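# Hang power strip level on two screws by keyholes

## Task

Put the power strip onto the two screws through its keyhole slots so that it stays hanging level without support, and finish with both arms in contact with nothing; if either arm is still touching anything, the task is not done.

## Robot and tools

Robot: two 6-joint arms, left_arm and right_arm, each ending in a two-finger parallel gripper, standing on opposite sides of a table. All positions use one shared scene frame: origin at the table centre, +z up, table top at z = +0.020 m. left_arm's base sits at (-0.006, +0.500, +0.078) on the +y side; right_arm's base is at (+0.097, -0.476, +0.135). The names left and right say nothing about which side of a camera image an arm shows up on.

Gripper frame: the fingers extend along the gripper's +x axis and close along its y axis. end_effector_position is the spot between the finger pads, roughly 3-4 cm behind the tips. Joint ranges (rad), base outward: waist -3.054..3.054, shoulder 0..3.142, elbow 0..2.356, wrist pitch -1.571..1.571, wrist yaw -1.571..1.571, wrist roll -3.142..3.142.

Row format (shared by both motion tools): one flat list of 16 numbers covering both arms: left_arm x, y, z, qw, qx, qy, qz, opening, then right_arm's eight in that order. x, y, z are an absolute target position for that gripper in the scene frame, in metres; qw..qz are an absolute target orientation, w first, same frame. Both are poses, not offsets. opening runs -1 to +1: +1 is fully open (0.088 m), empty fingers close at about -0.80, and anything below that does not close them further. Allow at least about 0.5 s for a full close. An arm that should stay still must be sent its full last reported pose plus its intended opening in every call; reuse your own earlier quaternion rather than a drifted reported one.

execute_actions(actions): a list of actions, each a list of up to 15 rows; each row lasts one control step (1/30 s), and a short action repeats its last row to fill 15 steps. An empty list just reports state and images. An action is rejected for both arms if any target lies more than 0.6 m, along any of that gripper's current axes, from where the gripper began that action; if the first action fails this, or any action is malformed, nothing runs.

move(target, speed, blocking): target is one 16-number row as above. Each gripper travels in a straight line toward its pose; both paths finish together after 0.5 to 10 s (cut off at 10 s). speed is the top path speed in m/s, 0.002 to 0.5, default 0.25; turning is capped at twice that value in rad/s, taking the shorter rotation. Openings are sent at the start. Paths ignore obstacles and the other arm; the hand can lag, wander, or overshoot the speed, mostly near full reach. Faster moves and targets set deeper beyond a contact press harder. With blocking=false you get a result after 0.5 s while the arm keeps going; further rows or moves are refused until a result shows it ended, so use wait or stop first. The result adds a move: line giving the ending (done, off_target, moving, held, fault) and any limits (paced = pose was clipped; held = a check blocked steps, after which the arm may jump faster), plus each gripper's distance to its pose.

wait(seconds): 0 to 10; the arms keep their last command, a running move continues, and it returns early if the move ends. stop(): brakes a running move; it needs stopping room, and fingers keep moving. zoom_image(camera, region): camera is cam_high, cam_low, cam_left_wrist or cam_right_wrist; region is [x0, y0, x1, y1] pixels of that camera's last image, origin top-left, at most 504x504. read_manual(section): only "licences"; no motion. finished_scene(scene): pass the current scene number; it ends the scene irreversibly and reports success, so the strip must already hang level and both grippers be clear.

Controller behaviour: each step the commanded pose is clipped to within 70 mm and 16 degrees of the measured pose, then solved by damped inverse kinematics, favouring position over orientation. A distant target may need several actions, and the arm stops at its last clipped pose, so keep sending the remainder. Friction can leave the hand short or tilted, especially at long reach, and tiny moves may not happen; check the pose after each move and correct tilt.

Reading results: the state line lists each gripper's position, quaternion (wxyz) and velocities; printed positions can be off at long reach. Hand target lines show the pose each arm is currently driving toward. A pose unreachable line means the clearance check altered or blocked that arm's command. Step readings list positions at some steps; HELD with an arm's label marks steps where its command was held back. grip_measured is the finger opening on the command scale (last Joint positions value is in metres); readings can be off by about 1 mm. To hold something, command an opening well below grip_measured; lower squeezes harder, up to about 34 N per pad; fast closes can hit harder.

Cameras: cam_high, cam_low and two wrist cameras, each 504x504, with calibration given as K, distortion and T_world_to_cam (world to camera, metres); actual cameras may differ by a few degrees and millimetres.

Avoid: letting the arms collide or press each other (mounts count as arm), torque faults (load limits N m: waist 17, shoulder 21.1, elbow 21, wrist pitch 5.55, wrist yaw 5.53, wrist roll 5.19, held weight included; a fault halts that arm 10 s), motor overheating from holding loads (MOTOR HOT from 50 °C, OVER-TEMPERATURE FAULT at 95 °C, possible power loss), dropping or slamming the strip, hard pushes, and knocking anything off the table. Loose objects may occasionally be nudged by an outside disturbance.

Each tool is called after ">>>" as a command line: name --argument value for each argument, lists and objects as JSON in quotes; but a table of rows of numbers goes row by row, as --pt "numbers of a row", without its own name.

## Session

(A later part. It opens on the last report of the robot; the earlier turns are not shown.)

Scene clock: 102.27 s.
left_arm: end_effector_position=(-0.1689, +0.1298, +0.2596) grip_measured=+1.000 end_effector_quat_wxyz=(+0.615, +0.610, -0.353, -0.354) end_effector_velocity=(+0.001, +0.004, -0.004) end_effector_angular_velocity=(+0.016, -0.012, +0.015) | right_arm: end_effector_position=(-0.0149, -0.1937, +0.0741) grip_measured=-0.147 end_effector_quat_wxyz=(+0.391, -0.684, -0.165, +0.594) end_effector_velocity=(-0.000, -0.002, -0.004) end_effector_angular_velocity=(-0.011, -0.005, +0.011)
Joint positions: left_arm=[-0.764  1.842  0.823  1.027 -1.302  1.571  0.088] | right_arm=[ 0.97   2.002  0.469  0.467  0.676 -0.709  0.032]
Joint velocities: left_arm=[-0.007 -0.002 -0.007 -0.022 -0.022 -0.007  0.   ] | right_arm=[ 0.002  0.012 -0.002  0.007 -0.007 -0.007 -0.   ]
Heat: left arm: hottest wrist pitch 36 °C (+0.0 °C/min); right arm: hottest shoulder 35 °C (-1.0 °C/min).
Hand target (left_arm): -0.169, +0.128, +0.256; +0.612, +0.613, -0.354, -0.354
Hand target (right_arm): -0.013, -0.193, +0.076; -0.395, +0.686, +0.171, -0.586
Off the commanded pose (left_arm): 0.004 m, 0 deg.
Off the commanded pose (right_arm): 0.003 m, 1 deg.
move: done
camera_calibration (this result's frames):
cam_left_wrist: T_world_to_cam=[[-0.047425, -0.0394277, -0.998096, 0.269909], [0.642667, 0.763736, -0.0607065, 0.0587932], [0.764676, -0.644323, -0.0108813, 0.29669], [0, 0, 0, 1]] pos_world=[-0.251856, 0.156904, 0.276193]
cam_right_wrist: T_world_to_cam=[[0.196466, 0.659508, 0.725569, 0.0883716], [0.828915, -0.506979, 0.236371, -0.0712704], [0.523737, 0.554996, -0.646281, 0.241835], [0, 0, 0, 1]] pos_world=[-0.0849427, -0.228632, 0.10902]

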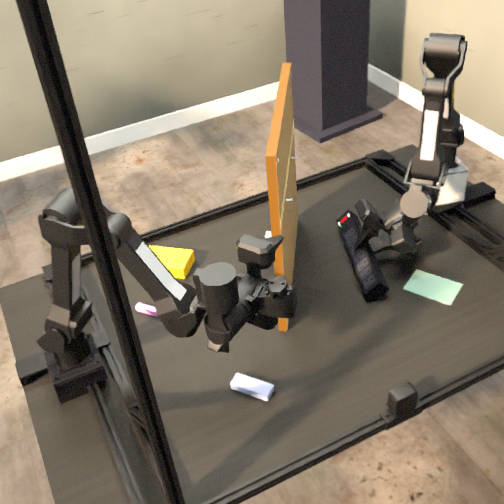

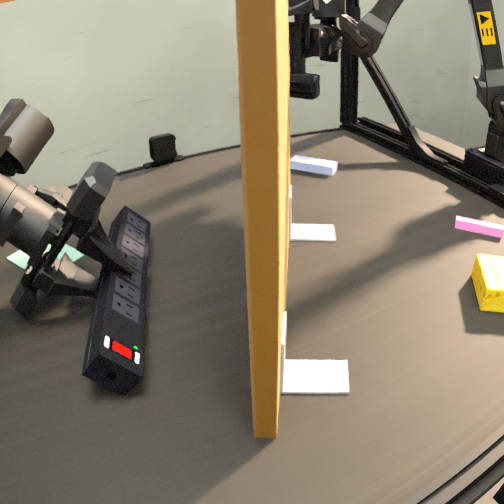

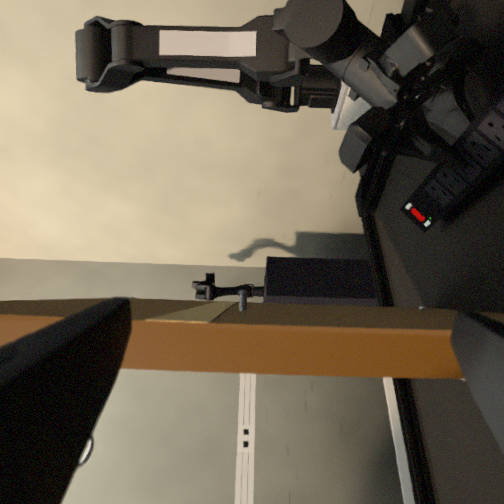

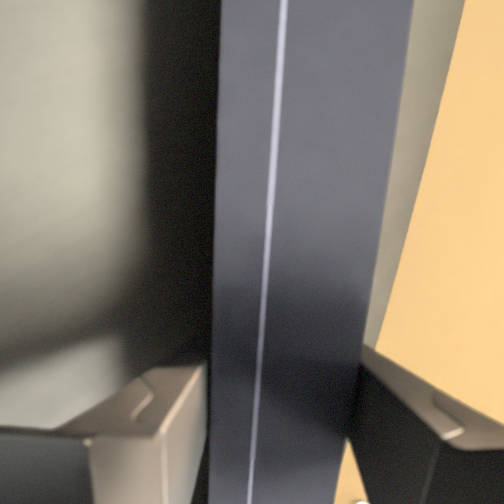

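>>> execute_actions --actions '[[[-0.169,0.128,0.256,0.6124,0.6124,-0.3536,-0.3536,1,-0.013,-0.193,0.075,0.3954,-0.6862,-0.171,0.5863,-0.4],[-0.169,0.128,0.256,0.6124,0.6124,-0.3536,-0.3536,1,-0.013,-0.193,0.075,0.3954,-0.6862,-0.171,0.5863,-0.25],[-0.169,0.128,0.256,0.6124,0.6124,-0.3536,-0.3536,1,-0.013,-0.193,0.075,0.3954,-0.6862,-0.171,0.5863,-0.18],[-0.169,0.128,0.256,0.6124,0.6124,-0.3536,-0.3536,1,-0.013,-0.193,0.075,0.3954,-0.6862,-0.171,0.5863,-0.14],[-0.169,0.128,0.256,0.6124,0.6124,-0.3536,-0.3536,1,-0.013,-0.193,0.075,0.3954,-0.6862,-0.171,0.5863,-0.1],[-0.169,0.128,0.256,0.6124,0.6124,-0.3536,-0.3536,1,-0.013,-0.193,0.075,0.3954,-0.6862,-0.171,0.5863,-0.06],[-0.169,0.128,0.256,0.6124,0.6124,-0.3536,-0.3536,1,-0.013,-0.193,0.075,0.3954,-0.6862,-0.171,0.5863,-0.02],[-0.169,0.128,0.256,0.6124,0.6124,-0.3536,-0.3536,1,-0.013,-0.193,0.075,0.3954,-0.6862,-0.171,0.5863,0.03],[-0.169,0.128,0.256,0.6124,0.6124,-0.3536,-0.3536,1,-0.013,-0.193,0.075,0.3954,-0.6862,-0.171,0.5863,0.08],[-0.169,0.128,0.256,0.6124,0.6124,-0.3536,-0.3536,1,-0.013,-0.193,0.075,0.3954,-0.6862,-0.171,0.5863,0.13],[-0.169,0.128,0.256,0.6124,0.6124,-0.3536,-0.3536,1,-0.013,-0.193,0.075,0.3954,-0.6862,-0.171,0.5863,0.18],[-0.169,0.128,0.256,0.6124,0.6124,-0.3536,-0.3536,1,-0.013,-0.193,0.075,0.3954,-0.6862,-0.171,0.5863,0.23],[-0.169,0.128,0.256,0.6124,0.6124,-0.3536,-0.3536,1,-0.013,-0.193,0.075,0.3954,-0.6862,-0.171,0.5863,0.28],[-0.169,0.128,0.256,0.6124,0.6124,-0.3536,-0.3536,1,-0.013,-0.193,0.075,0.3954,-0.6862,-0.171,0.5863,0.33],[-0.169,0.128,0.256,0.6124,0.6124,-0.3536,-0.3536,1,-0.013,-0.193,0.075,0.3954,-0.6862,-0.171,0.5863,0.38]]]'

>>> move --target '[-0.169,0.128,0.256,0.6124,0.6124,-0.3536,-0.3536,1,-0.026,-0.228,0.077,0.3954,-0.6862,-0.171,0.5863,0.4]' --speed 0.04

>>> zoom_image --camera "cam_low" --region '[0, 150, 230, 420]'

Scene clock: 112.30 s.
left_arm: end_effector_position=(-0.1688, +0.1297, +0.2595) grip_measured=+1.000 end_effector_quat_wxyz=(+0.615, +0.610, -0.353, -0.354) end_effector_velocity=(+0.000, +0.001, -0.002) end_effector_angular_velocity=(+0.005, -0.002, +0.005) | right_arm: end_effector_position=(-0.0141, -0.1925, +0.0752) grip_measured=+0.224 end_effector_quat_wxyz=(+0.396, -0.684, -0.169, +0.589) end_effector_velocity=(+0.004, -0.000, +0.001) end_effector_angular_velocity=(-0.002, -0.045, +0.011)
Joint positions: left_arm=[-0.763  1.842  0.823  1.027 -1.302  1.571  0.088] | right_arm=[ 0.971  2.006  0.469  0.478  0.692 -0.711  0.05 ]
Joint velocities: left_arm=[-0.002  0.002 -0.002 -0.007 -0.007 -0.007  0.   ] | right_arm=[-0.002 -0.002 -0.002 -0.007  0.022 -0.037  0.074]
Heat: left arm: hottest wrist pitch 36 °C (-1.0 °C/min); right arm: hottest shoulder 36 °C (+0.0 °C/min).
Hand target (left_arm): -0.169, +0.128, +0.256; +0.612, +0.612, -0.353, -0.354
Hand target (right_arm): -0.013, -0.193, +0.075; -0.395, +0.686, +0.171, -0.586
Off the commanded pose (left_arm): 0.004 m, 0 deg.
Off the commanded pose (right_arm): 0.001 m, 0 deg.
Step readings (end_effector_position):
0: left_arm (-0.1688, +0.1297, +0.2595) | right_arm (-0.0149, -0.1935, +0.0739)
1: left_arm (-0.1688, +0.1297, +0.2595) | right_arm (-0.0149, -0.1935, +0.0739)
2: left_arm (-0.1688, +0.1297, +0.2595) | right_arm (-0.0150, -0.1934, +0.0739)
4: left_arm (-0.1688, +0.1297, +0.2595) | right_arm (-0.0149, -0.1934, +0.0738)
8: left_arm (-0.1688, +0.1297, +0.2595) | right_arm (-0.0145, -0.1932, +0.0741)
15: end_effector_position above
camera_calibration (this result's frames):
cam_left_wrist: T_world_to_cam=[[-0.0471423, -0.039175, -0.99812, 0.269796], [0.642392, 0.763998, -0.0603269, 0.0585921], [0.764925, -0.644028, -0.0108509, 0.296539], [0, 0, 0, 1]] pos_world=[-0.25175, 0.156785, 0.276041]
cam_right_wrist: T_world_to_cam=[[0.193674, 0.648766, 0.73593, 0.0838141], [0.824695, -0.513962, 0.236055, -0.0729662], [0.531384, 0.5612, -0.634575, 0.241912], [0, 0, 0, 1]] pos_world=[-0.0846061, -0.227639, 0.109054]

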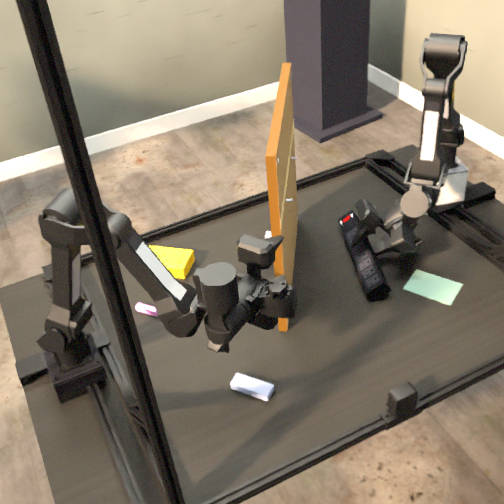

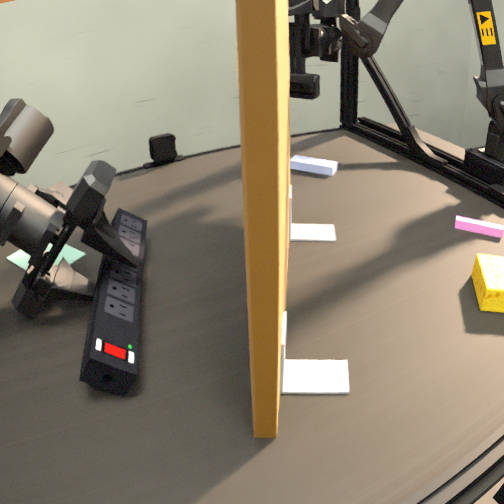

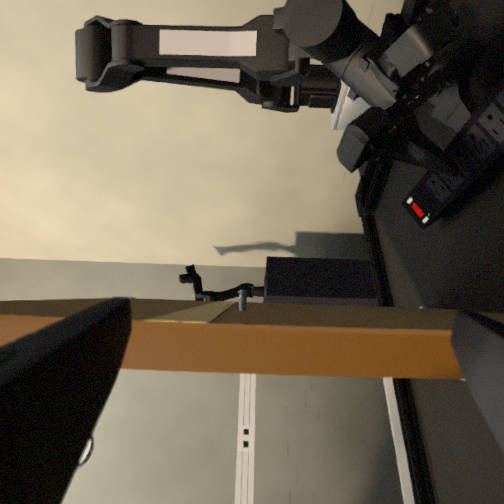

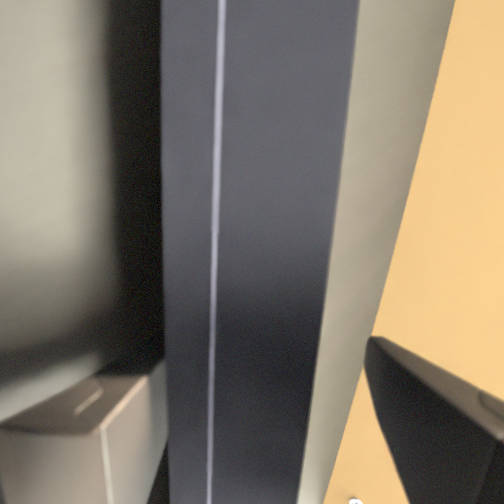

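Scene clock: 113.57 s.
left_arm: end_effector_position=(-0.1689, +0.1297, +0.2596) grip_measured=+1.000 end_effector_quat_wxyz=(+0.615, +0.610, -0.353, -0.354) end_effector_velocity=(+0.000, +0.001, +0.003) end_effector_angular_velocity=(-0.019, +0.022, +0.005) | right_arm: end_effector_position=(-0.0268, -0.2270, +0.0753) grip_measured=+0.400 end_effector_quat_wxyz=(+0.393, -0.687, -0.171, +0.587) end_effector_velocity=(+0.002, -0.002, +0.002) end_effector_angular_velocity=(-0.008, -0.016, -0.005)
Joint positions: left_arm=[-0.763  1.842  0.823  1.027 -1.302  1.571  0.088] | right_arm=[ 1.12   1.972  0.437  0.349  0.758 -0.538  0.059]
Joint velocities: left_arm=[-0.002 -0.002 -0.002  0.022 -0.007 -0.007  0.   ] | right_arm=[ 0.002 -0.012  0.002 -0.037  0.007  0.007 -0.   ]
Heat: left arm: hottest wrist pitch 36 °C (+0.0 °C/min); right arm: hottest shoulder 36 °C (+0.0 °C/min).
Hand target (left_arm): -0.169, +0.128, +0.256; +0.612, +0.612, -0.353, -0.354
Hand target (right_arm): -0.026, -0.228, +0.077; -0.395, +0.686, +0.171, -0.586
Off the commanded pose (left_arm): 0.004 m, 0 deg.
Off the commanded pose (right_arm): 0.002 m, 0 deg.
move: done
camera_calibration (this result's frames):
cam_left_wrist: T_world_to_cam=[[-0.04741, -0.0394458, -0.998096, 0.269885], [0.642376, 0.763982, -0.0607065, 0.0587636], [0.764922, -0.644031, -0.0108813, 0.296553], [0, 0, 0, 1]] pos_world=[-0.251793, 0.156741, 0.276166]
cam_right_wrist: T_world_to_cam=[[0.184815, 0.652791, 0.734647, 0.109269], [0.823515, -0.510827, 0.246738, -0.0804158], [0.536346, 0.559392, -0.631992, 0.267558], [0, 0, 0, 1]] pos_world=[-0.0974743, -0.262078, 0.108662]

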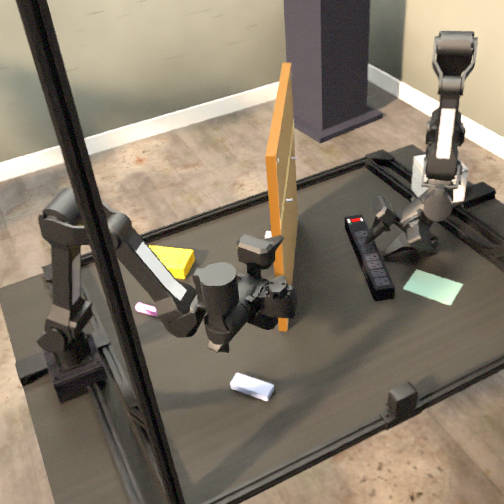

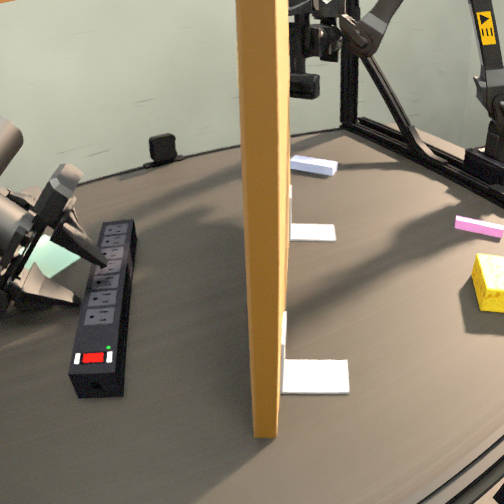

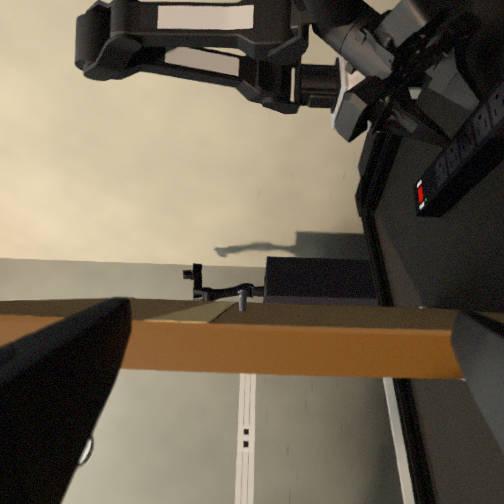

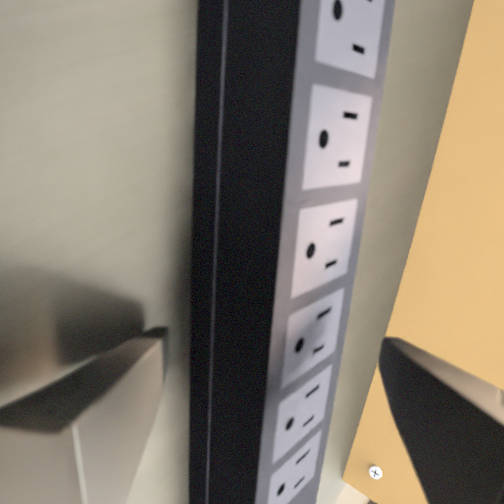

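Region (0, 150, 230, 420) of cam_low's 504x504 image, scaled by 1.867, with more detail than that image has; it fills the left 429 columns of this view, and the rest is white.

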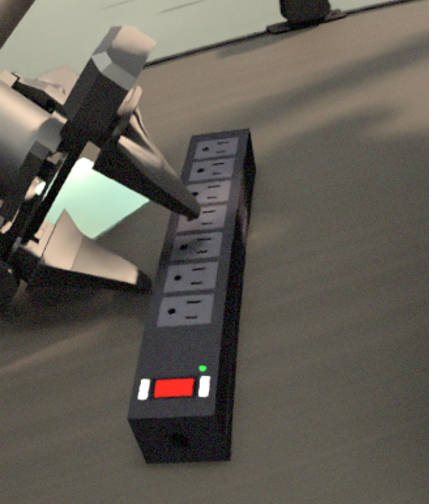

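>>> move --target '[-0.169,0.128,0.256,0.6124,0.6124,-0.3536,-0.3536,1,-0.05,-0.178,0.2,0.1228,-0.6964,0.1228,0.6964,0.4]' --speed 0.35

Scene clock: 118.00 s.
left_arm: end_effector_position=(-0.1689, +0.1296, +0.2594) grip_measured=+1.000 end_effector_quat_wxyz=(+0.615, +0.610, -0.353, -0.354) end_effector_velocity=(-0.001, +0.000, -0.001) end_effector_angular_velocity=(-0.006, +0.014, -0.010) | right_arm: end_effector_position=(-0.0487, -0.1807, +0.2017) grip_measured=+0.400 end_effector_quat_wxyz=(+0.127, -0.698, +0.123, +0.694) end_effector_velocity=(-0.000, -0.002, +0.005) end_effector_angular_velocity=(-0.025, +0.012, +0.000)
Joint positions: left_arm=[-0.763  1.843  0.823  1.027 -1.302  1.571  0.088] | right_arm=[ 0.739  1.832  1.294 -1.032  0.007 -0.753  0.059]
Joint velocities: left_arm=[-0.002 -0.002 -0.002 -0.007  0.007 -0.022  0.   ] | right_arm=[-0.007  0.002  0.022 -0.037 -0.022 -0.007 -0.   ]
Heat: left arm: hottest wrist pitch 36 °C (+0.0 °C/min); right arm: hottest shoulder 36 °C (+0.0 °C/min).
Hand target (left_arm): -0.169, +0.128, +0.256; +0.612, +0.612, -0.354, -0.354
Hand target (right_arm): -0.050, -0.178, +0.201; -0.124, +0.697, -0.124, -0.695
Off the commanded pose (left_arm): 0.004 m, 0 deg.
Off the commanded pose (right_arm): 0.003 m, 1 deg.
move: done
camera_calibration (this result's frames):
cam_left_wrist: T_world_to_cam=[[-0.0471423, -0.039175, -0.99812, 0.269666], [0.642392, 0.763998, -0.0603269, 0.0587104], [0.764925, -0.644028, -0.0108509, 0.296548], [0, 0, 0, 1]] pos_world=[-0.251839, 0.156695, 0.275919]
cam_right_wrist: T_world_to_cam=[[0.304535, 0.952501, -0.000585401, 0.198609], [0.903621, -0.288713, 0.316407, -0.0399136], [0.301209, -0.0968861, -0.948623, 0.267146], [0, 0, 0, 1]] pos_world=[-0.104884, -0.174816, 0.266166]

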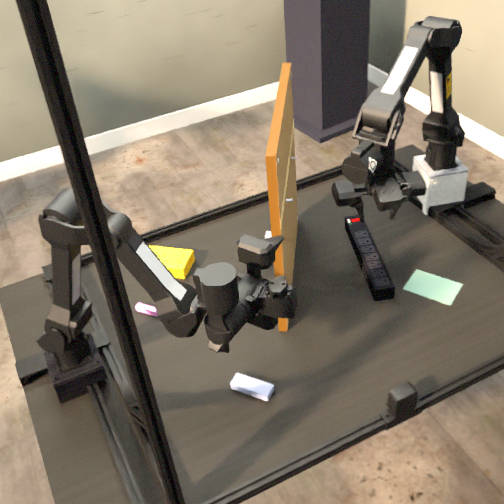

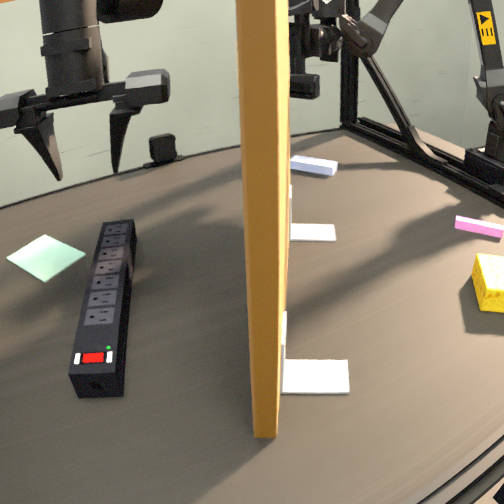

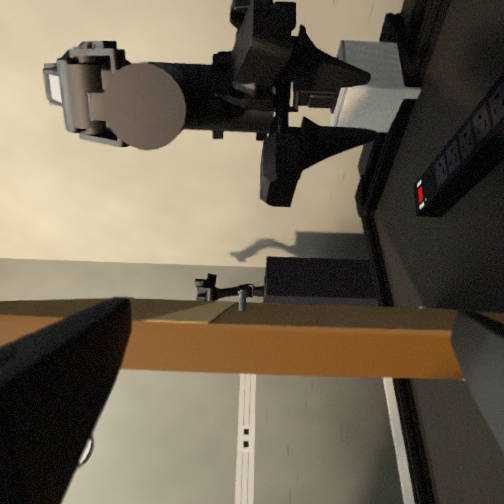

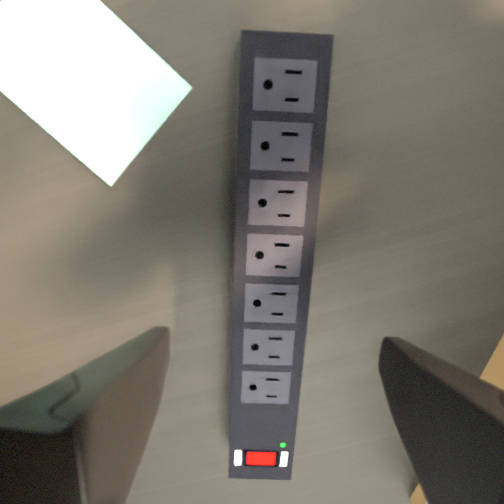

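>>> move --target '[-0.169,0.128,0.256,0.6124,0.6124,-0.3536,-0.3536,1,-0.004,-0.195,0.059,0.1228,-0.6964,0.1228,0.6964,0.75]' --speed 0.2

>>> zoom_image --camera "cam_low" --region '[0, 170, 230, 420]'

Scene clock: 123.90 s.
left_arm: end_effector_position=(-0.1689, +0.1296, +0.2593) grip_measured=+1.000 end_effector_quat_wxyz=(+0.614, +0.610, -0.353, -0.354) end_effector_velocity=(+0.001, +0.002, +0.003) end_effector_angular_velocity=(-0.027, +0.040, +0.005) | right_arm: end_effector_position=(-0.0058, -0.1895, +0.0636) grip_measured=+0.750 end_effector_quat_wxyz=(+0.130, -0.694, +0.117, +0.698) end_effector_velocity=(-0.001, +0.002, -0.002) end_effector_angular_velocity=(+0.009, +0.011, +0.005)
Joint positions: left_arm=[-0.763  1.844  0.823  1.027 -1.302  1.571  0.088] | right_arm=[ 0.624  2.035  0.923 -0.44   0.004 -0.872  0.076]
Joint velocities: left_arm=[-0.002 -0.007 -0.002  0.007 -0.007 -0.037  0.   ] | right_arm=[-0.002  0.007 -0.002  0.022 -0.007 -0.007 -0.   ]
Heat: left arm: hottest wrist pitch 36 °C (+0.0 °C/min); right arm: hottest shoulder 37 °C (+1.0 °C/min).
Hand target (left_arm): -0.169, +0.128, +0.256; +0.612, +0.612, -0.354, -0.354
Hand target (right_arm): -0.004, -0.194, +0.059; -0.123, +0.696, -0.123, -0.697
Off the commanded pose (left_arm): 0.004 m, 0 deg.
Off the commanded pose (right_arm): 0.007 m, 1 deg.
move: done
camera_calibration (this result's frames):
cam_left_wrist: T_world_to_cam=[[-0.0468747, -0.0389042, -0.998143, 0.269544], [0.642408, 0.764014, -0.0599474, 0.0586338], [0.764928, -0.644025, -0.0108205, 0.296541], [0, 0, 0, 1]] pos_world=[-0.251864, 0.156669, 0.275767]
cam_right_wrist: T_world_to_cam=[[0.300917, 0.953588, 0.0109446, 0.193291], [0.907322, -0.289813, 0.304591, -0.0369402], [0.293626, -0.0817265, -0.95242, 0.125452], [0, 0, 0, 1]] pos_world=[-0.061484, -0.184773, 0.128619]

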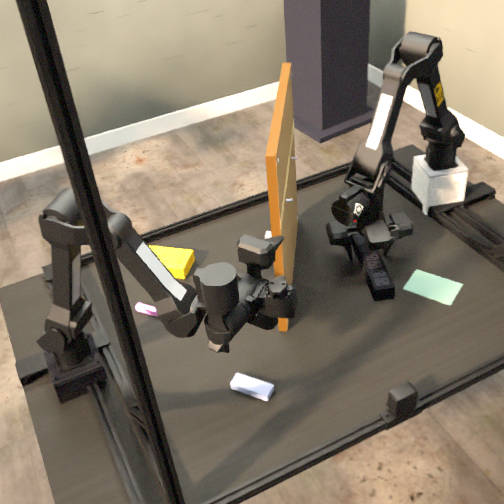

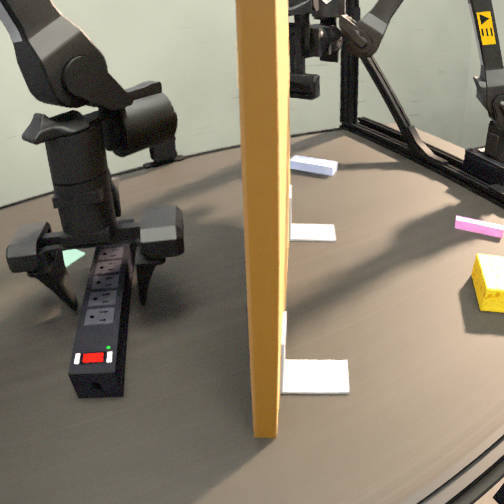

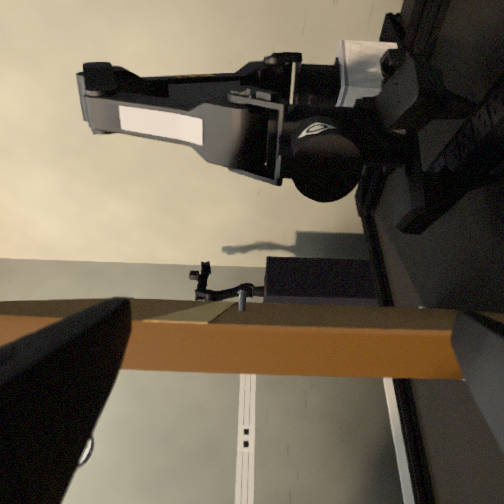

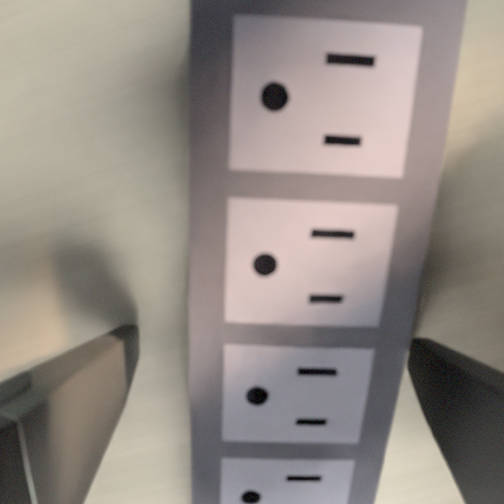

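Region (0, 170, 230, 420) of cam_low's 504x504 image, scaled by 2.016, with more detail than that image has; it fills the left 464 columns of this view, and the rest is white.

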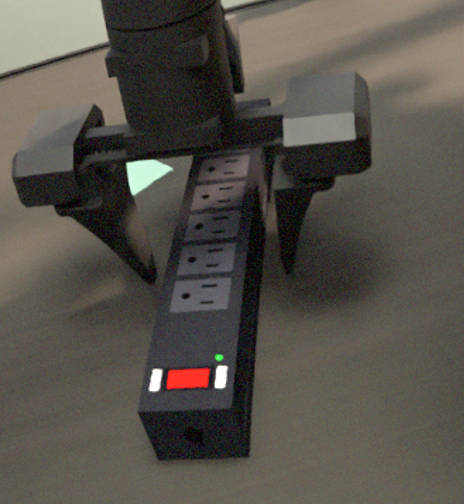

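>>> execute_actions --actions '[[[-0.169,0.128,0.256,0.6124,0.6124,-0.3536,-0.3536,1,-0.003,-0.193,0.059,0.1228,-0.6964,0.1228,0.6964,0.65],[-0.169,0.128,0.256,0.6124,0.6124,-0.3536,-0.3536,1,-0.002,-0.191,0.059,0.1228,-0.6964,0.1228,0.6964,0.55],[-0.169,0.128,0.256,0.6124,0.6124,-0.3536,-0.3536,1,-0.002,-0.189,0.059,0.1228,-0.6964,0.1228,0.6964,0.47],[-0.169,0.128,0.256,0.6124,0.6124,-0.3536,-0.3536,1,-0.002,-0.188,0.059,0.1228,-0.6964,0.1228,0.6964,0.4],[-0.169,0.128,0.256,0.6124,0.6124,-0.3536,-0.3536,1,-0.002,-0.188,0.059,0.1228,-0.6964,0.1228,0.6964,0.34],[-0.169,0.128,0.256,0.6124,0.6124,-0.3536,-0.3536,1,-0.002,-0.188,0.059,0.1228,-0.6964,0.1228,0.6964,0.28],[-0.169,0.128,0.256,0.6124,0.6124,-0.3536,-0.3536,1,-0.002,-0.188,0.059,0.1228,-0.6964,0.1228,0.6964,0.22],[-0.169,0.128,0.256,0.6124,0.6124,-0.3536,-0.3536,1,-0.002,-0.188,0.059,0.1228,-0.6964,0.1228,0.6964,0.16],[-0.169,0.128,0.256,0.6124,0.6124,-0.3536,-0.3536,1,-0.002,-0.188,0.059,0.1228,-0.6964,0.1228,0.6964,0.1],[-0.169,0.128,0.256,0.6124,0.6124,-0.3536,-0.3536,1,-0.002,-0.188,0.059,0.1228,-0.6964,0.1228,0.6964,0.04],[-0.169,0.128,0.256,0.6124,0.6124,-0.3536,-0.3536,1,-0.002,-0.188,0.059,0.1228,-0.6964,0.1228,0.6964,-0.05],[-0.169,0.128,0.256,0.6124,0.6124,-0.3536,-0.3536,1,-0.002,-0.188,0.059,0.1228,-0.6964,0.1228,0.6964,-0.2],[-0.169,0.128,0.256,0.6124,0.6124,-0.3536,-0.3536,1,-0.002,-0.188,0.059,0.1228,-0.6964,0.1228,0.6964,-0.4],[-0.169,0.128,0.256,0.6124,0.6124,-0.3536,-0.3536,1,-0.002,-0.188,0.059,0.1228,-0.6964,0.1228,0.6964,-0.6]]]'

Scene clock: 131.07 s.
left_arm: end_effector_position=(-0.1688, +0.1295, +0.2590) grip_measured=+1.000 end_effector_quat_wxyz=(+0.614, +0.610, -0.353, -0.354) end_effector_velocity=(+0.000, -0.001, -0.001) end_effector_angular_velocity=(+0.002, +0.001, -0.005) | right_arm: end_effector_position=(-0.0016, -0.1890, +0.0609) grip_measured=+0.085 end_effector_quat_wxyz=(+0.126, -0.697, +0.121, +0.696) end_effector_velocity=(+0.001, -0.003, -0.001) end_effector_angular_velocity=(-0.014, +0.003, +0.020)
Joint positions: left_arm=[-0.763  1.844  0.823  1.027 -1.302  1.571  0.088] | right_arm=[ 0.611  2.05   0.931 -0.447  0.005 -0.885  0.043]
Joint velocities: left_arm=[ 0.002 -0.002 -0.002 -0.007  0.007 -0.007  0.   ] | right_arm=[-0.002  0.002 -0.002 -0.007 -0.007 -0.022  0.   ]
Heat: left arm: hottest wrist pitch 36 °C (+0.0 °C/min); right arm: hottest shoulder 37 °C (+1.0 °C/min).
Hand target (left_arm): -0.169, +0.128, +0.256; +0.612, +0.613, -0.353, -0.353
Hand target (right_arm): -0.002, -0.188, +0.059; -0.123, +0.696, -0.123, -0.696
Off the commanded pose (left_arm): 0.003 m, 0 deg.
Off the commanded pose (right_arm): 0.002 m, 0 deg.
Step readings (end_effector_position):
0: left_arm (-0.1688, +0.1295, +0.2591) | right_arm (-0.0057, -0.1895, +0.0632)
1: left_arm (-0.1688, +0.1295, +0.2591) | right_arm (-0.0057, -0.1896, +0.0631)
2: left_arm (-0.1688, +0.1295, +0.2590) | right_arm (-0.0054, -0.1896, +0.0629)
4: left_arm (-0.1688, +0.1295, +0.2590) | right_arm (-0.0038, -0.1900, +0.0621)
8: left_arm (-0.1688, +0.1295, +0.2590) | right_arm (-0.0015, -0.1906, +0.0603)
15: end_effector_position above
camera_calibration (this result's frames):
cam_left_wrist: T_world_to_cam=[[-0.0463247, -0.0383802, -0.998189, 0.269309], [0.642149, 0.764292, -0.0591882, 0.0583563], [0.765179, -0.643728, -0.0107598, 0.296383], [0, 0, 0, 1]] pos_world=[-0.251784, 0.156525, 0.275464]
cam_right_wrist: T_world_to_cam=[[0.300895, 0.953657, 0.000493795, 0.192205], [0.905624, -0.285902, 0.313217, -0.0395921], [0.298843, -0.0937982, -0.949682, 0.11916], [0, 0, 0, 1]] pos_world=[-0.057588, -0.18344, 0.12547]

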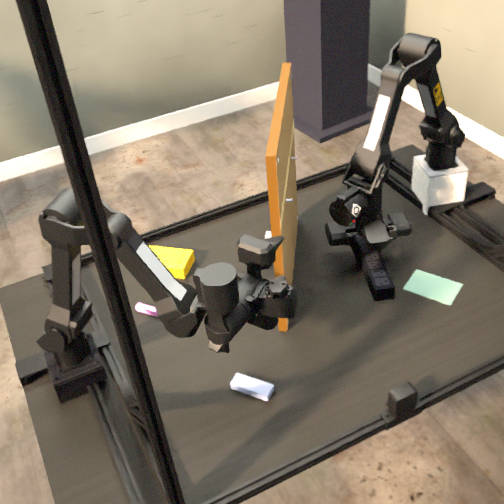

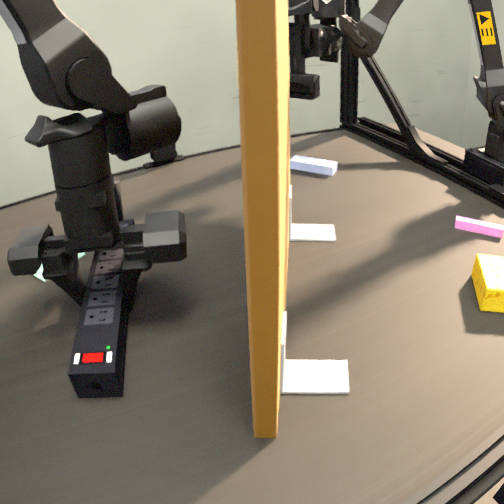

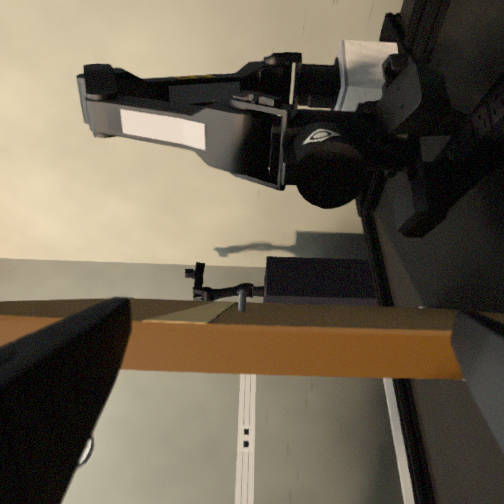

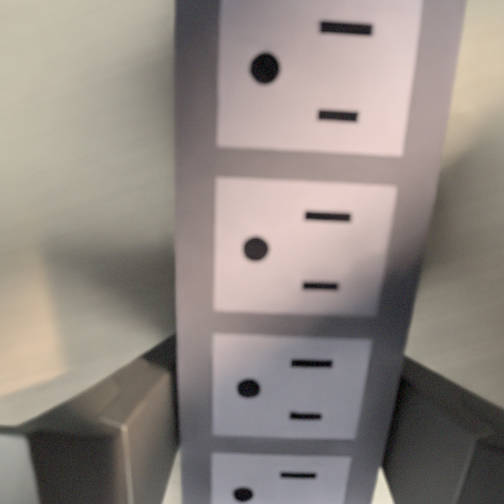

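>>> move --target '[-0.185,0.11,0.27,0.58,0.58,-0.405,-0.405,1,-0.01,-0.195,0.13,0.1228,-0.6964,0.1228,0.6964,-0.6]' --speed 0.2

>>> move --target '[-0.185,0.05,0.29,0.5417,0.5417,-0.4545,-0.4545,1,-0.075,-0.19,0.32,0.3799,-0.3799,-0.5964,0.5964,-0.6]' --speed 0.4

Scene clock: 137.07 s.
left_arm: end_effector_position=(-0.1853, +0.1117, +0.2616) grip_measured=+1.000 end_effector_quat_wxyz=(+0.572, +0.588, -0.405, -0.403) end_effector_velocity=(-0.002, -0.000, +0.001) end_effector_angular_velocity=(+0.004, -0.008, -0.010) | right_arm: end_effector_position=(-0.0051, -0.2036, +0.1192) grip_measured=+0.084 end_effector_quat_wxyz=(+0.110, -0.705, +0.134, +0.687) end_effector_velocity=(+0.002, -0.005, +0.004) end_effector_angular_velocity=(-0.023, -0.001, +0.005)
Joint positions: left_arm=[-0.735  1.828  0.835  0.97  -1.106  1.571  0.088] | right_arm=[ 0.639  1.879  0.986 -0.72   0.005 -0.862  0.043]
Joint velocities: left_arm=[-0.002 -0.002  0.002 -0.007  0.007  0.007  0.   ] | right_arm=[-0.002 -0.012  0.002 -0.037 -0.007 -0.007  0.   ]
Heat: left arm: hottest wrist pitch 36 °C (+0.0 °C/min); right arm: hottest shoulder 37 °C (+1.0 °C/min).
Hand target (left_arm): -0.185, +0.110, +0.270; +0.580, +0.580, -0.404, -0.405
Hand target (right_arm): -0.010, -0.195, +0.130; -0.123, +0.696, -0.123, -0.696
Off the commanded pose (left_arm): 0.009 m, 1 deg.
Off the commanded pose (right_arm): 0.015 m, 2 deg.
move: off_target (left_arm, right_arm)
camera_calibration (this result's frames):
cam_left_wrist: T_world_to_cam=[[-0.0321914, -0.0101892, -0.99943, 0.270237], [0.761962, 0.646872, -0.0311375, 0.110652], [0.646821, -0.76253, -0.0130599, 0.289448], [0, 0, 0, 1]] pos_world=[-0.262834, 0.151889, 0.277309]
cam_right_wrist: T_world_to_cam=[[0.296825, 0.954236, -0.0364431, 0.211647], [0.901538, -0.267442, 0.340154, -0.0583357], [0.314841, -0.133821, -0.939663, 0.165015], [0, 0, 0, 1]] pos_world=[-0.0621835, -0.19548, 0.182615]

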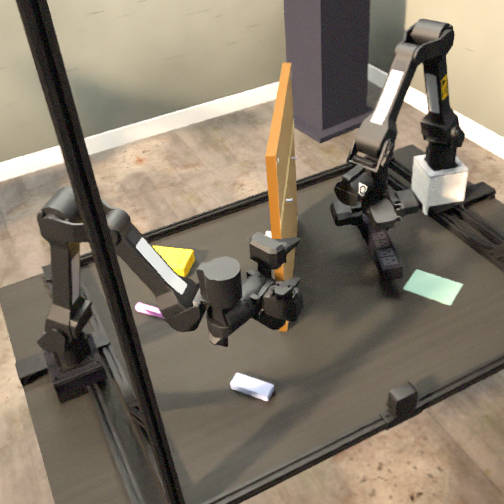

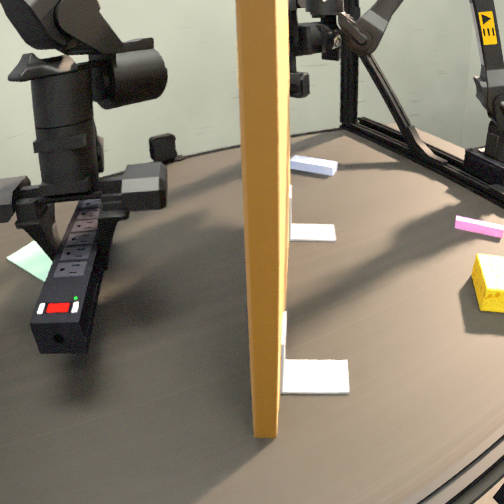

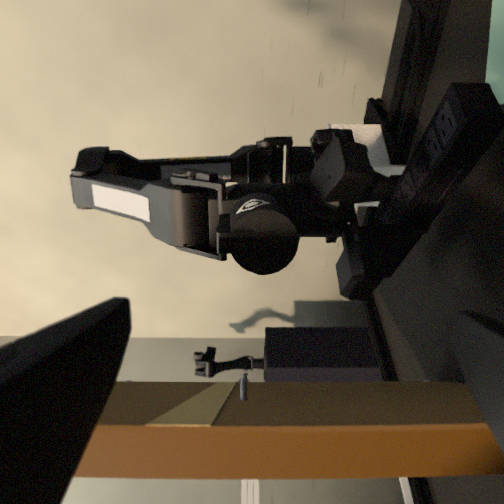

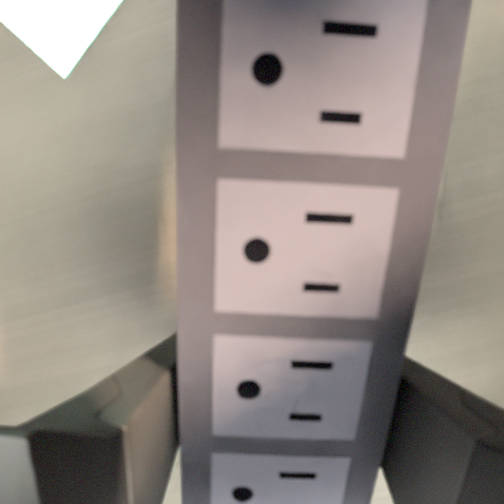

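Scene clock: 139.87 s.
left_arm: end_effector_position=(-0.1844, +0.0536, +0.2928) grip_measured=+1.000 end_effector_quat_wxyz=(+0.544, +0.540, -0.454, -0.454) end_effector_velocity=(-0.002, +0.001, +0.001) end_effector_angular_velocity=(+0.001, +0.006, -0.010) | right_arm: end_effector_position=(-0.0749, -0.1915, +0.3084) grip_measured=+0.084 end_effector_quat_wxyz=(+0.364, -0.390, -0.591, +0.605) end_effector_velocity=(-0.001, +0.000, +0.001) end_effector_angular_velocity=(+0.019, -0.012, +0.016)
Joint positions: left_arm=[-0.584  1.83   0.978  0.856 -0.777  1.57   0.088] | right_arm=[ 0.902  1.219  0.244  0.931  0.18  -1.566  0.043]
Joint velocities: left_arm=[-0.002 -0.007 -0.002 -0.007  0.007 -0.007  0.   ] | right_arm=[-0.007  0.007 -0.002  0.022 -0.022 -0.022 -0.   ]
Heat: left arm: hottest wrist pitch 36 °C (+0.0 °C/min); right arm: hottest shoulder 38 °C (+3.0 °C/min).
Hand target (left_arm): -0.186, +0.050, +0.289; +0.541, +0.542, -0.454, -0.456
Hand target (right_arm): -0.075, -0.190, +0.320; -0.377, +0.376, +0.598, -0.599
Off the commanded pose (left_arm): 0.005 m, 0 deg.
Off the commanded pose (right_arm): 0.012 m, 2 deg.
move: off_target (right_arm)
camera_calibration (this result's frames):
cam_left_wrist: T_world_to_cam=[[-0.0552521, -0.0217103, -0.998236, 0.296939], [0.863562, 0.500816, -0.0586899, 0.18311], [0.501207, -0.865281, -0.00892297, 0.222476], [0, 0, 0, 1]] pos_world=[-0.253227, 0.107246, 0.309148]
cam_right_wrist: T_world_to_cam=[[-0.0648984, 0.0233398, 0.997619, -0.296548], [0.989801, 0.128551, 0.0613823, 0.111942], [-0.126812, 0.991428, -0.0314445, 0.268635], [0, 0, 0, 1]] pos_world=[-0.0959798, -0.273802, 0.297417]

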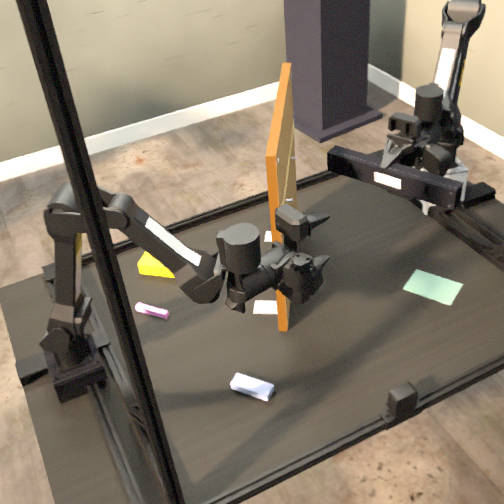

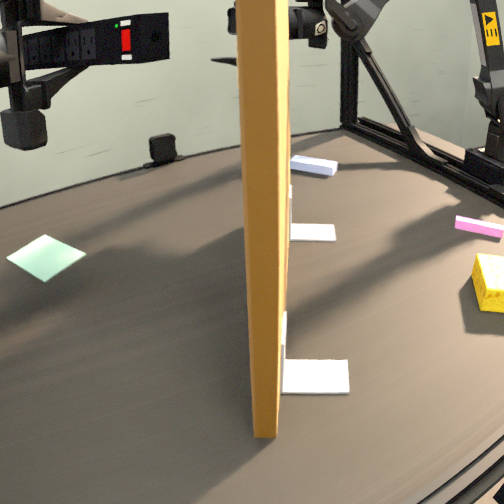

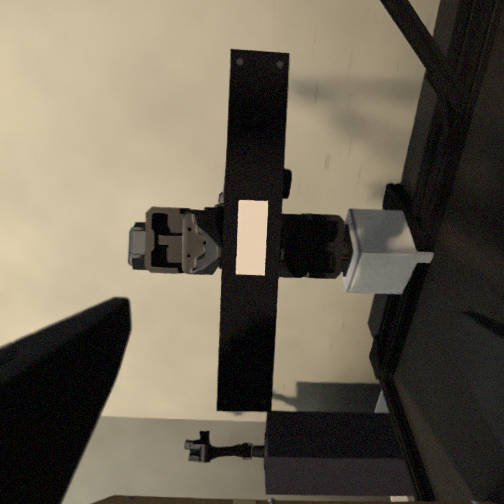

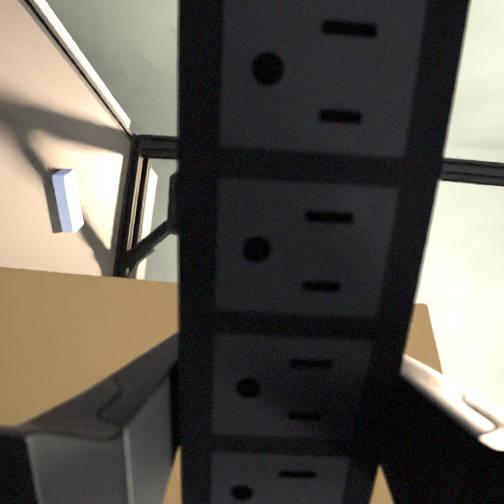

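>>> zoom_image --camera "cam_left_wrist" --region '[200, 40, 320, 200]'

>>> zoom_image --camera "cam_left_wrist" --region '[190, 270, 310, 420]'

>>> zoom_image --camera "cam_high" --region '[320, 130, 470, 220]'

Region (200, 40, 320, 200) of cam_left_wrist's 504x504 image, scaled by 3.150, with more detail than that image has; it fills the left 378 columns of this view, and the rest is white.

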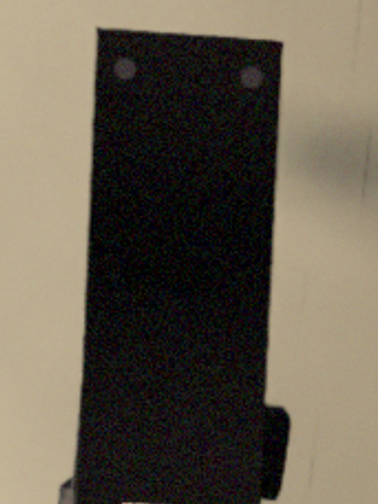

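Region (190, 270, 310, 420) of cam_left_wrist's 504x504 image, scaled by 3.360, with more detail than that image has; it fills the left 403 columns of this view, and the rest is white.

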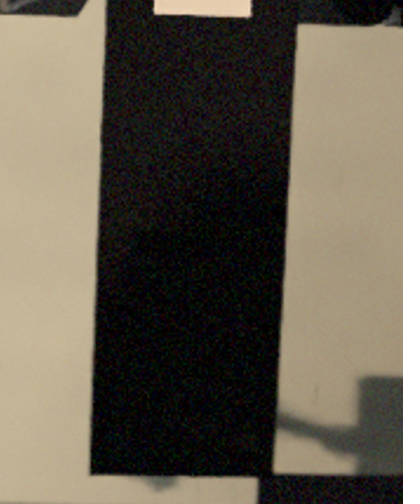

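Region (320, 130, 470, 220) of cam_high's 504x504 image, scaled by 3.360, with more detail than that image has; it fills the top 302 rows of this view, and the rest is white.

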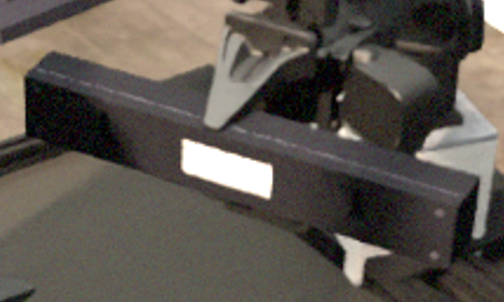

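>>> zoom_image --camera "cam_high" --region '[405, 165, 465, 215]'

>>> zoom_image --camera "cam_high" --region '[322, 140, 382, 190]'

Region (405, 165, 465, 215) of cam_high's 504x504 image, scaled by 8.400, with more detail than that image has.

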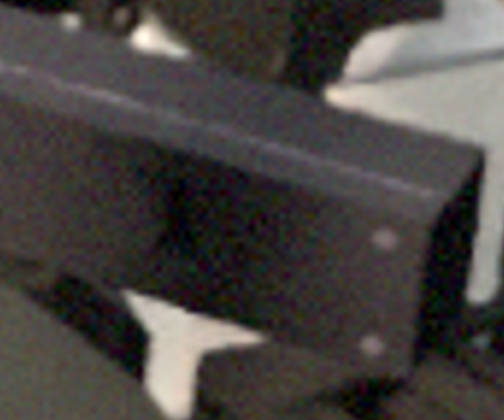

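Region (322, 140, 382, 190) of cam_high's 504x504 image, scaled by 8.400, with more detail than that image has.

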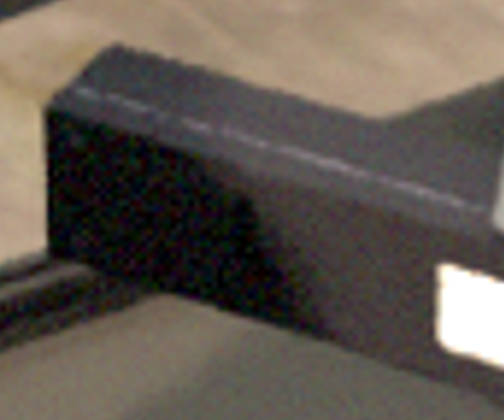

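>>> move --target '[-0.175,0.01,0.34,0.3799,0.6532,-0.2706,-0.5963,1,-0.095,-0.185,0.26,0.3799,-0.3799,-0.5964,0.5964,-0.6]' --speed 0.4

Scene clock: 152.63 s.
left_arm: end_effector_position=(-0.1743, +0.0141, +0.3449) grip_measured=+1.000 end_effector_quat_wxyz=(+0.385, +0.651, -0.272, -0.595) end_effector_velocity=(+0.001, +0.003, +0.003) end_effector_angular_velocity=(+0.023, -0.001, +0.016) | right_arm: end_effector_position=(-0.0937, -0.1866, +0.2488) grip_measured=+0.084 end_effector_quat_wxyz=(+0.366, -0.392, -0.592, +0.602) end_effector_velocity=(+0.001, -0.000, -0.003) end_effector_angular_velocity=(+0.000, -0.028, -0.004)
Joint positions: left_arm=[-0.464  1.923  1.861 -0.651 -0.527  1.155  0.088] | right_arm=[ 0.969  1.727  0.2    1.487  0.253 -1.568  0.043]
Joint velocities: left_arm=[-0.002  0.012  0.046 -0.066 -0.007 -0.022  0.   ] | right_arm=[ 0.002  0.002 -0.002 -0.007  0.007 -0.022  0.   ]
Heat: left arm: hottest wrist pitch 36 °C (+0.0 °C/min); right arm: hottest wrist pitch 38 °C (+3.0 °C/min).
Hand target (left_arm): -0.175, +0.010, +0.340; +0.381, +0.653, -0.268, -0.597
Hand target (right_arm): -0.095, -0.185, +0.259; -0.380, +0.380, +0.596, -0.596
Off the commanded pose (left_arm): 0.006 m, 1 deg.
Off the commanded pose (right_arm): 0.011 m, 2 deg.
move: off_target (right_arm)
camera_calibration (this result's frames):
cam_left_wrist: T_world_to_cam=[[-0.155755, 0.538264, -0.828258, 0.264541], [0.868822, 0.473601, 0.144398, 0.128582], [0.469988, -0.697118, -0.541422, 0.359507], [0, 0, 0, 1]] pos_world=[-0.239475, 0.0473293, 0.395186]
cam_right_wrist: T_world_to_cam=[[-0.0676091, 0.0187917, 0.997535, -0.239558], [0.990368, 0.122351, 0.0648185, 0.131586], [-0.120831, 0.992309, -0.0268828, 0.259209], [0, 0, 0, 1]] pos_world=[-0.115194, -0.268813, 0.237407]

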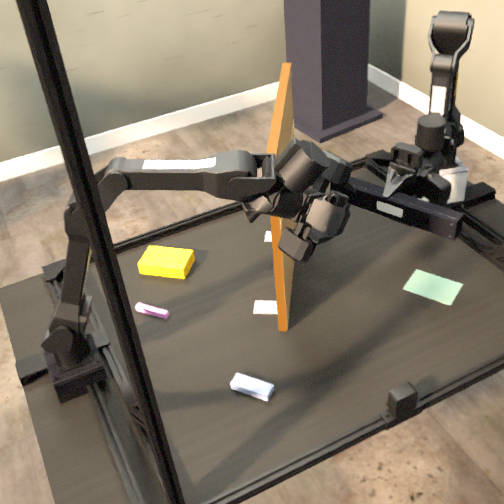

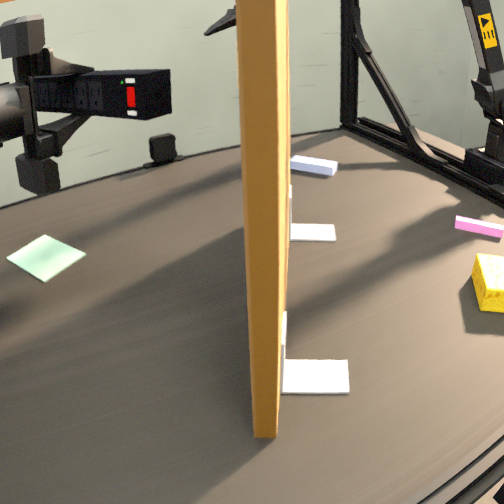

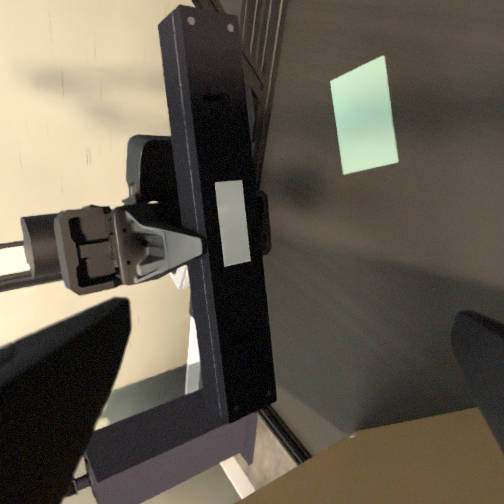

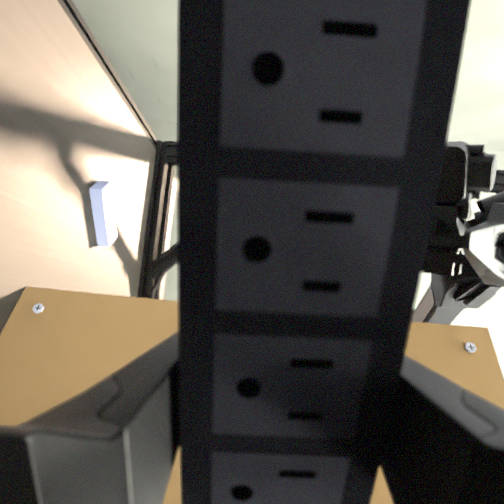

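>>> zoom_image --camera "cam_left_wrist" --region '[155, 0, 275, 140]'

>>> zoom_image --camera "cam_left_wrist" --region '[160, 170, 290, 430]'

Region (155, 0, 275, 140) of cam_left_wrist's 504x504 image, scaled by 3.600, with more detail than that image has; it fills the left 432 columns of this view, and the rest is white.

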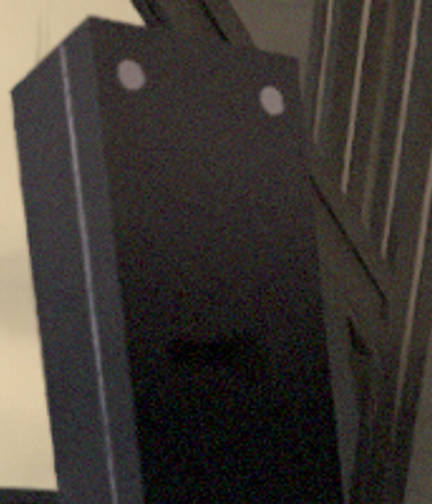

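Region (160, 170, 290, 430) of cam_left_wrist's 504x504 image, scaled by 1.938, with more detail than that image has.

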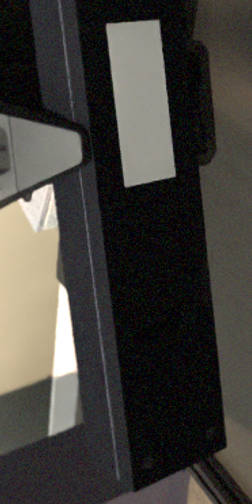

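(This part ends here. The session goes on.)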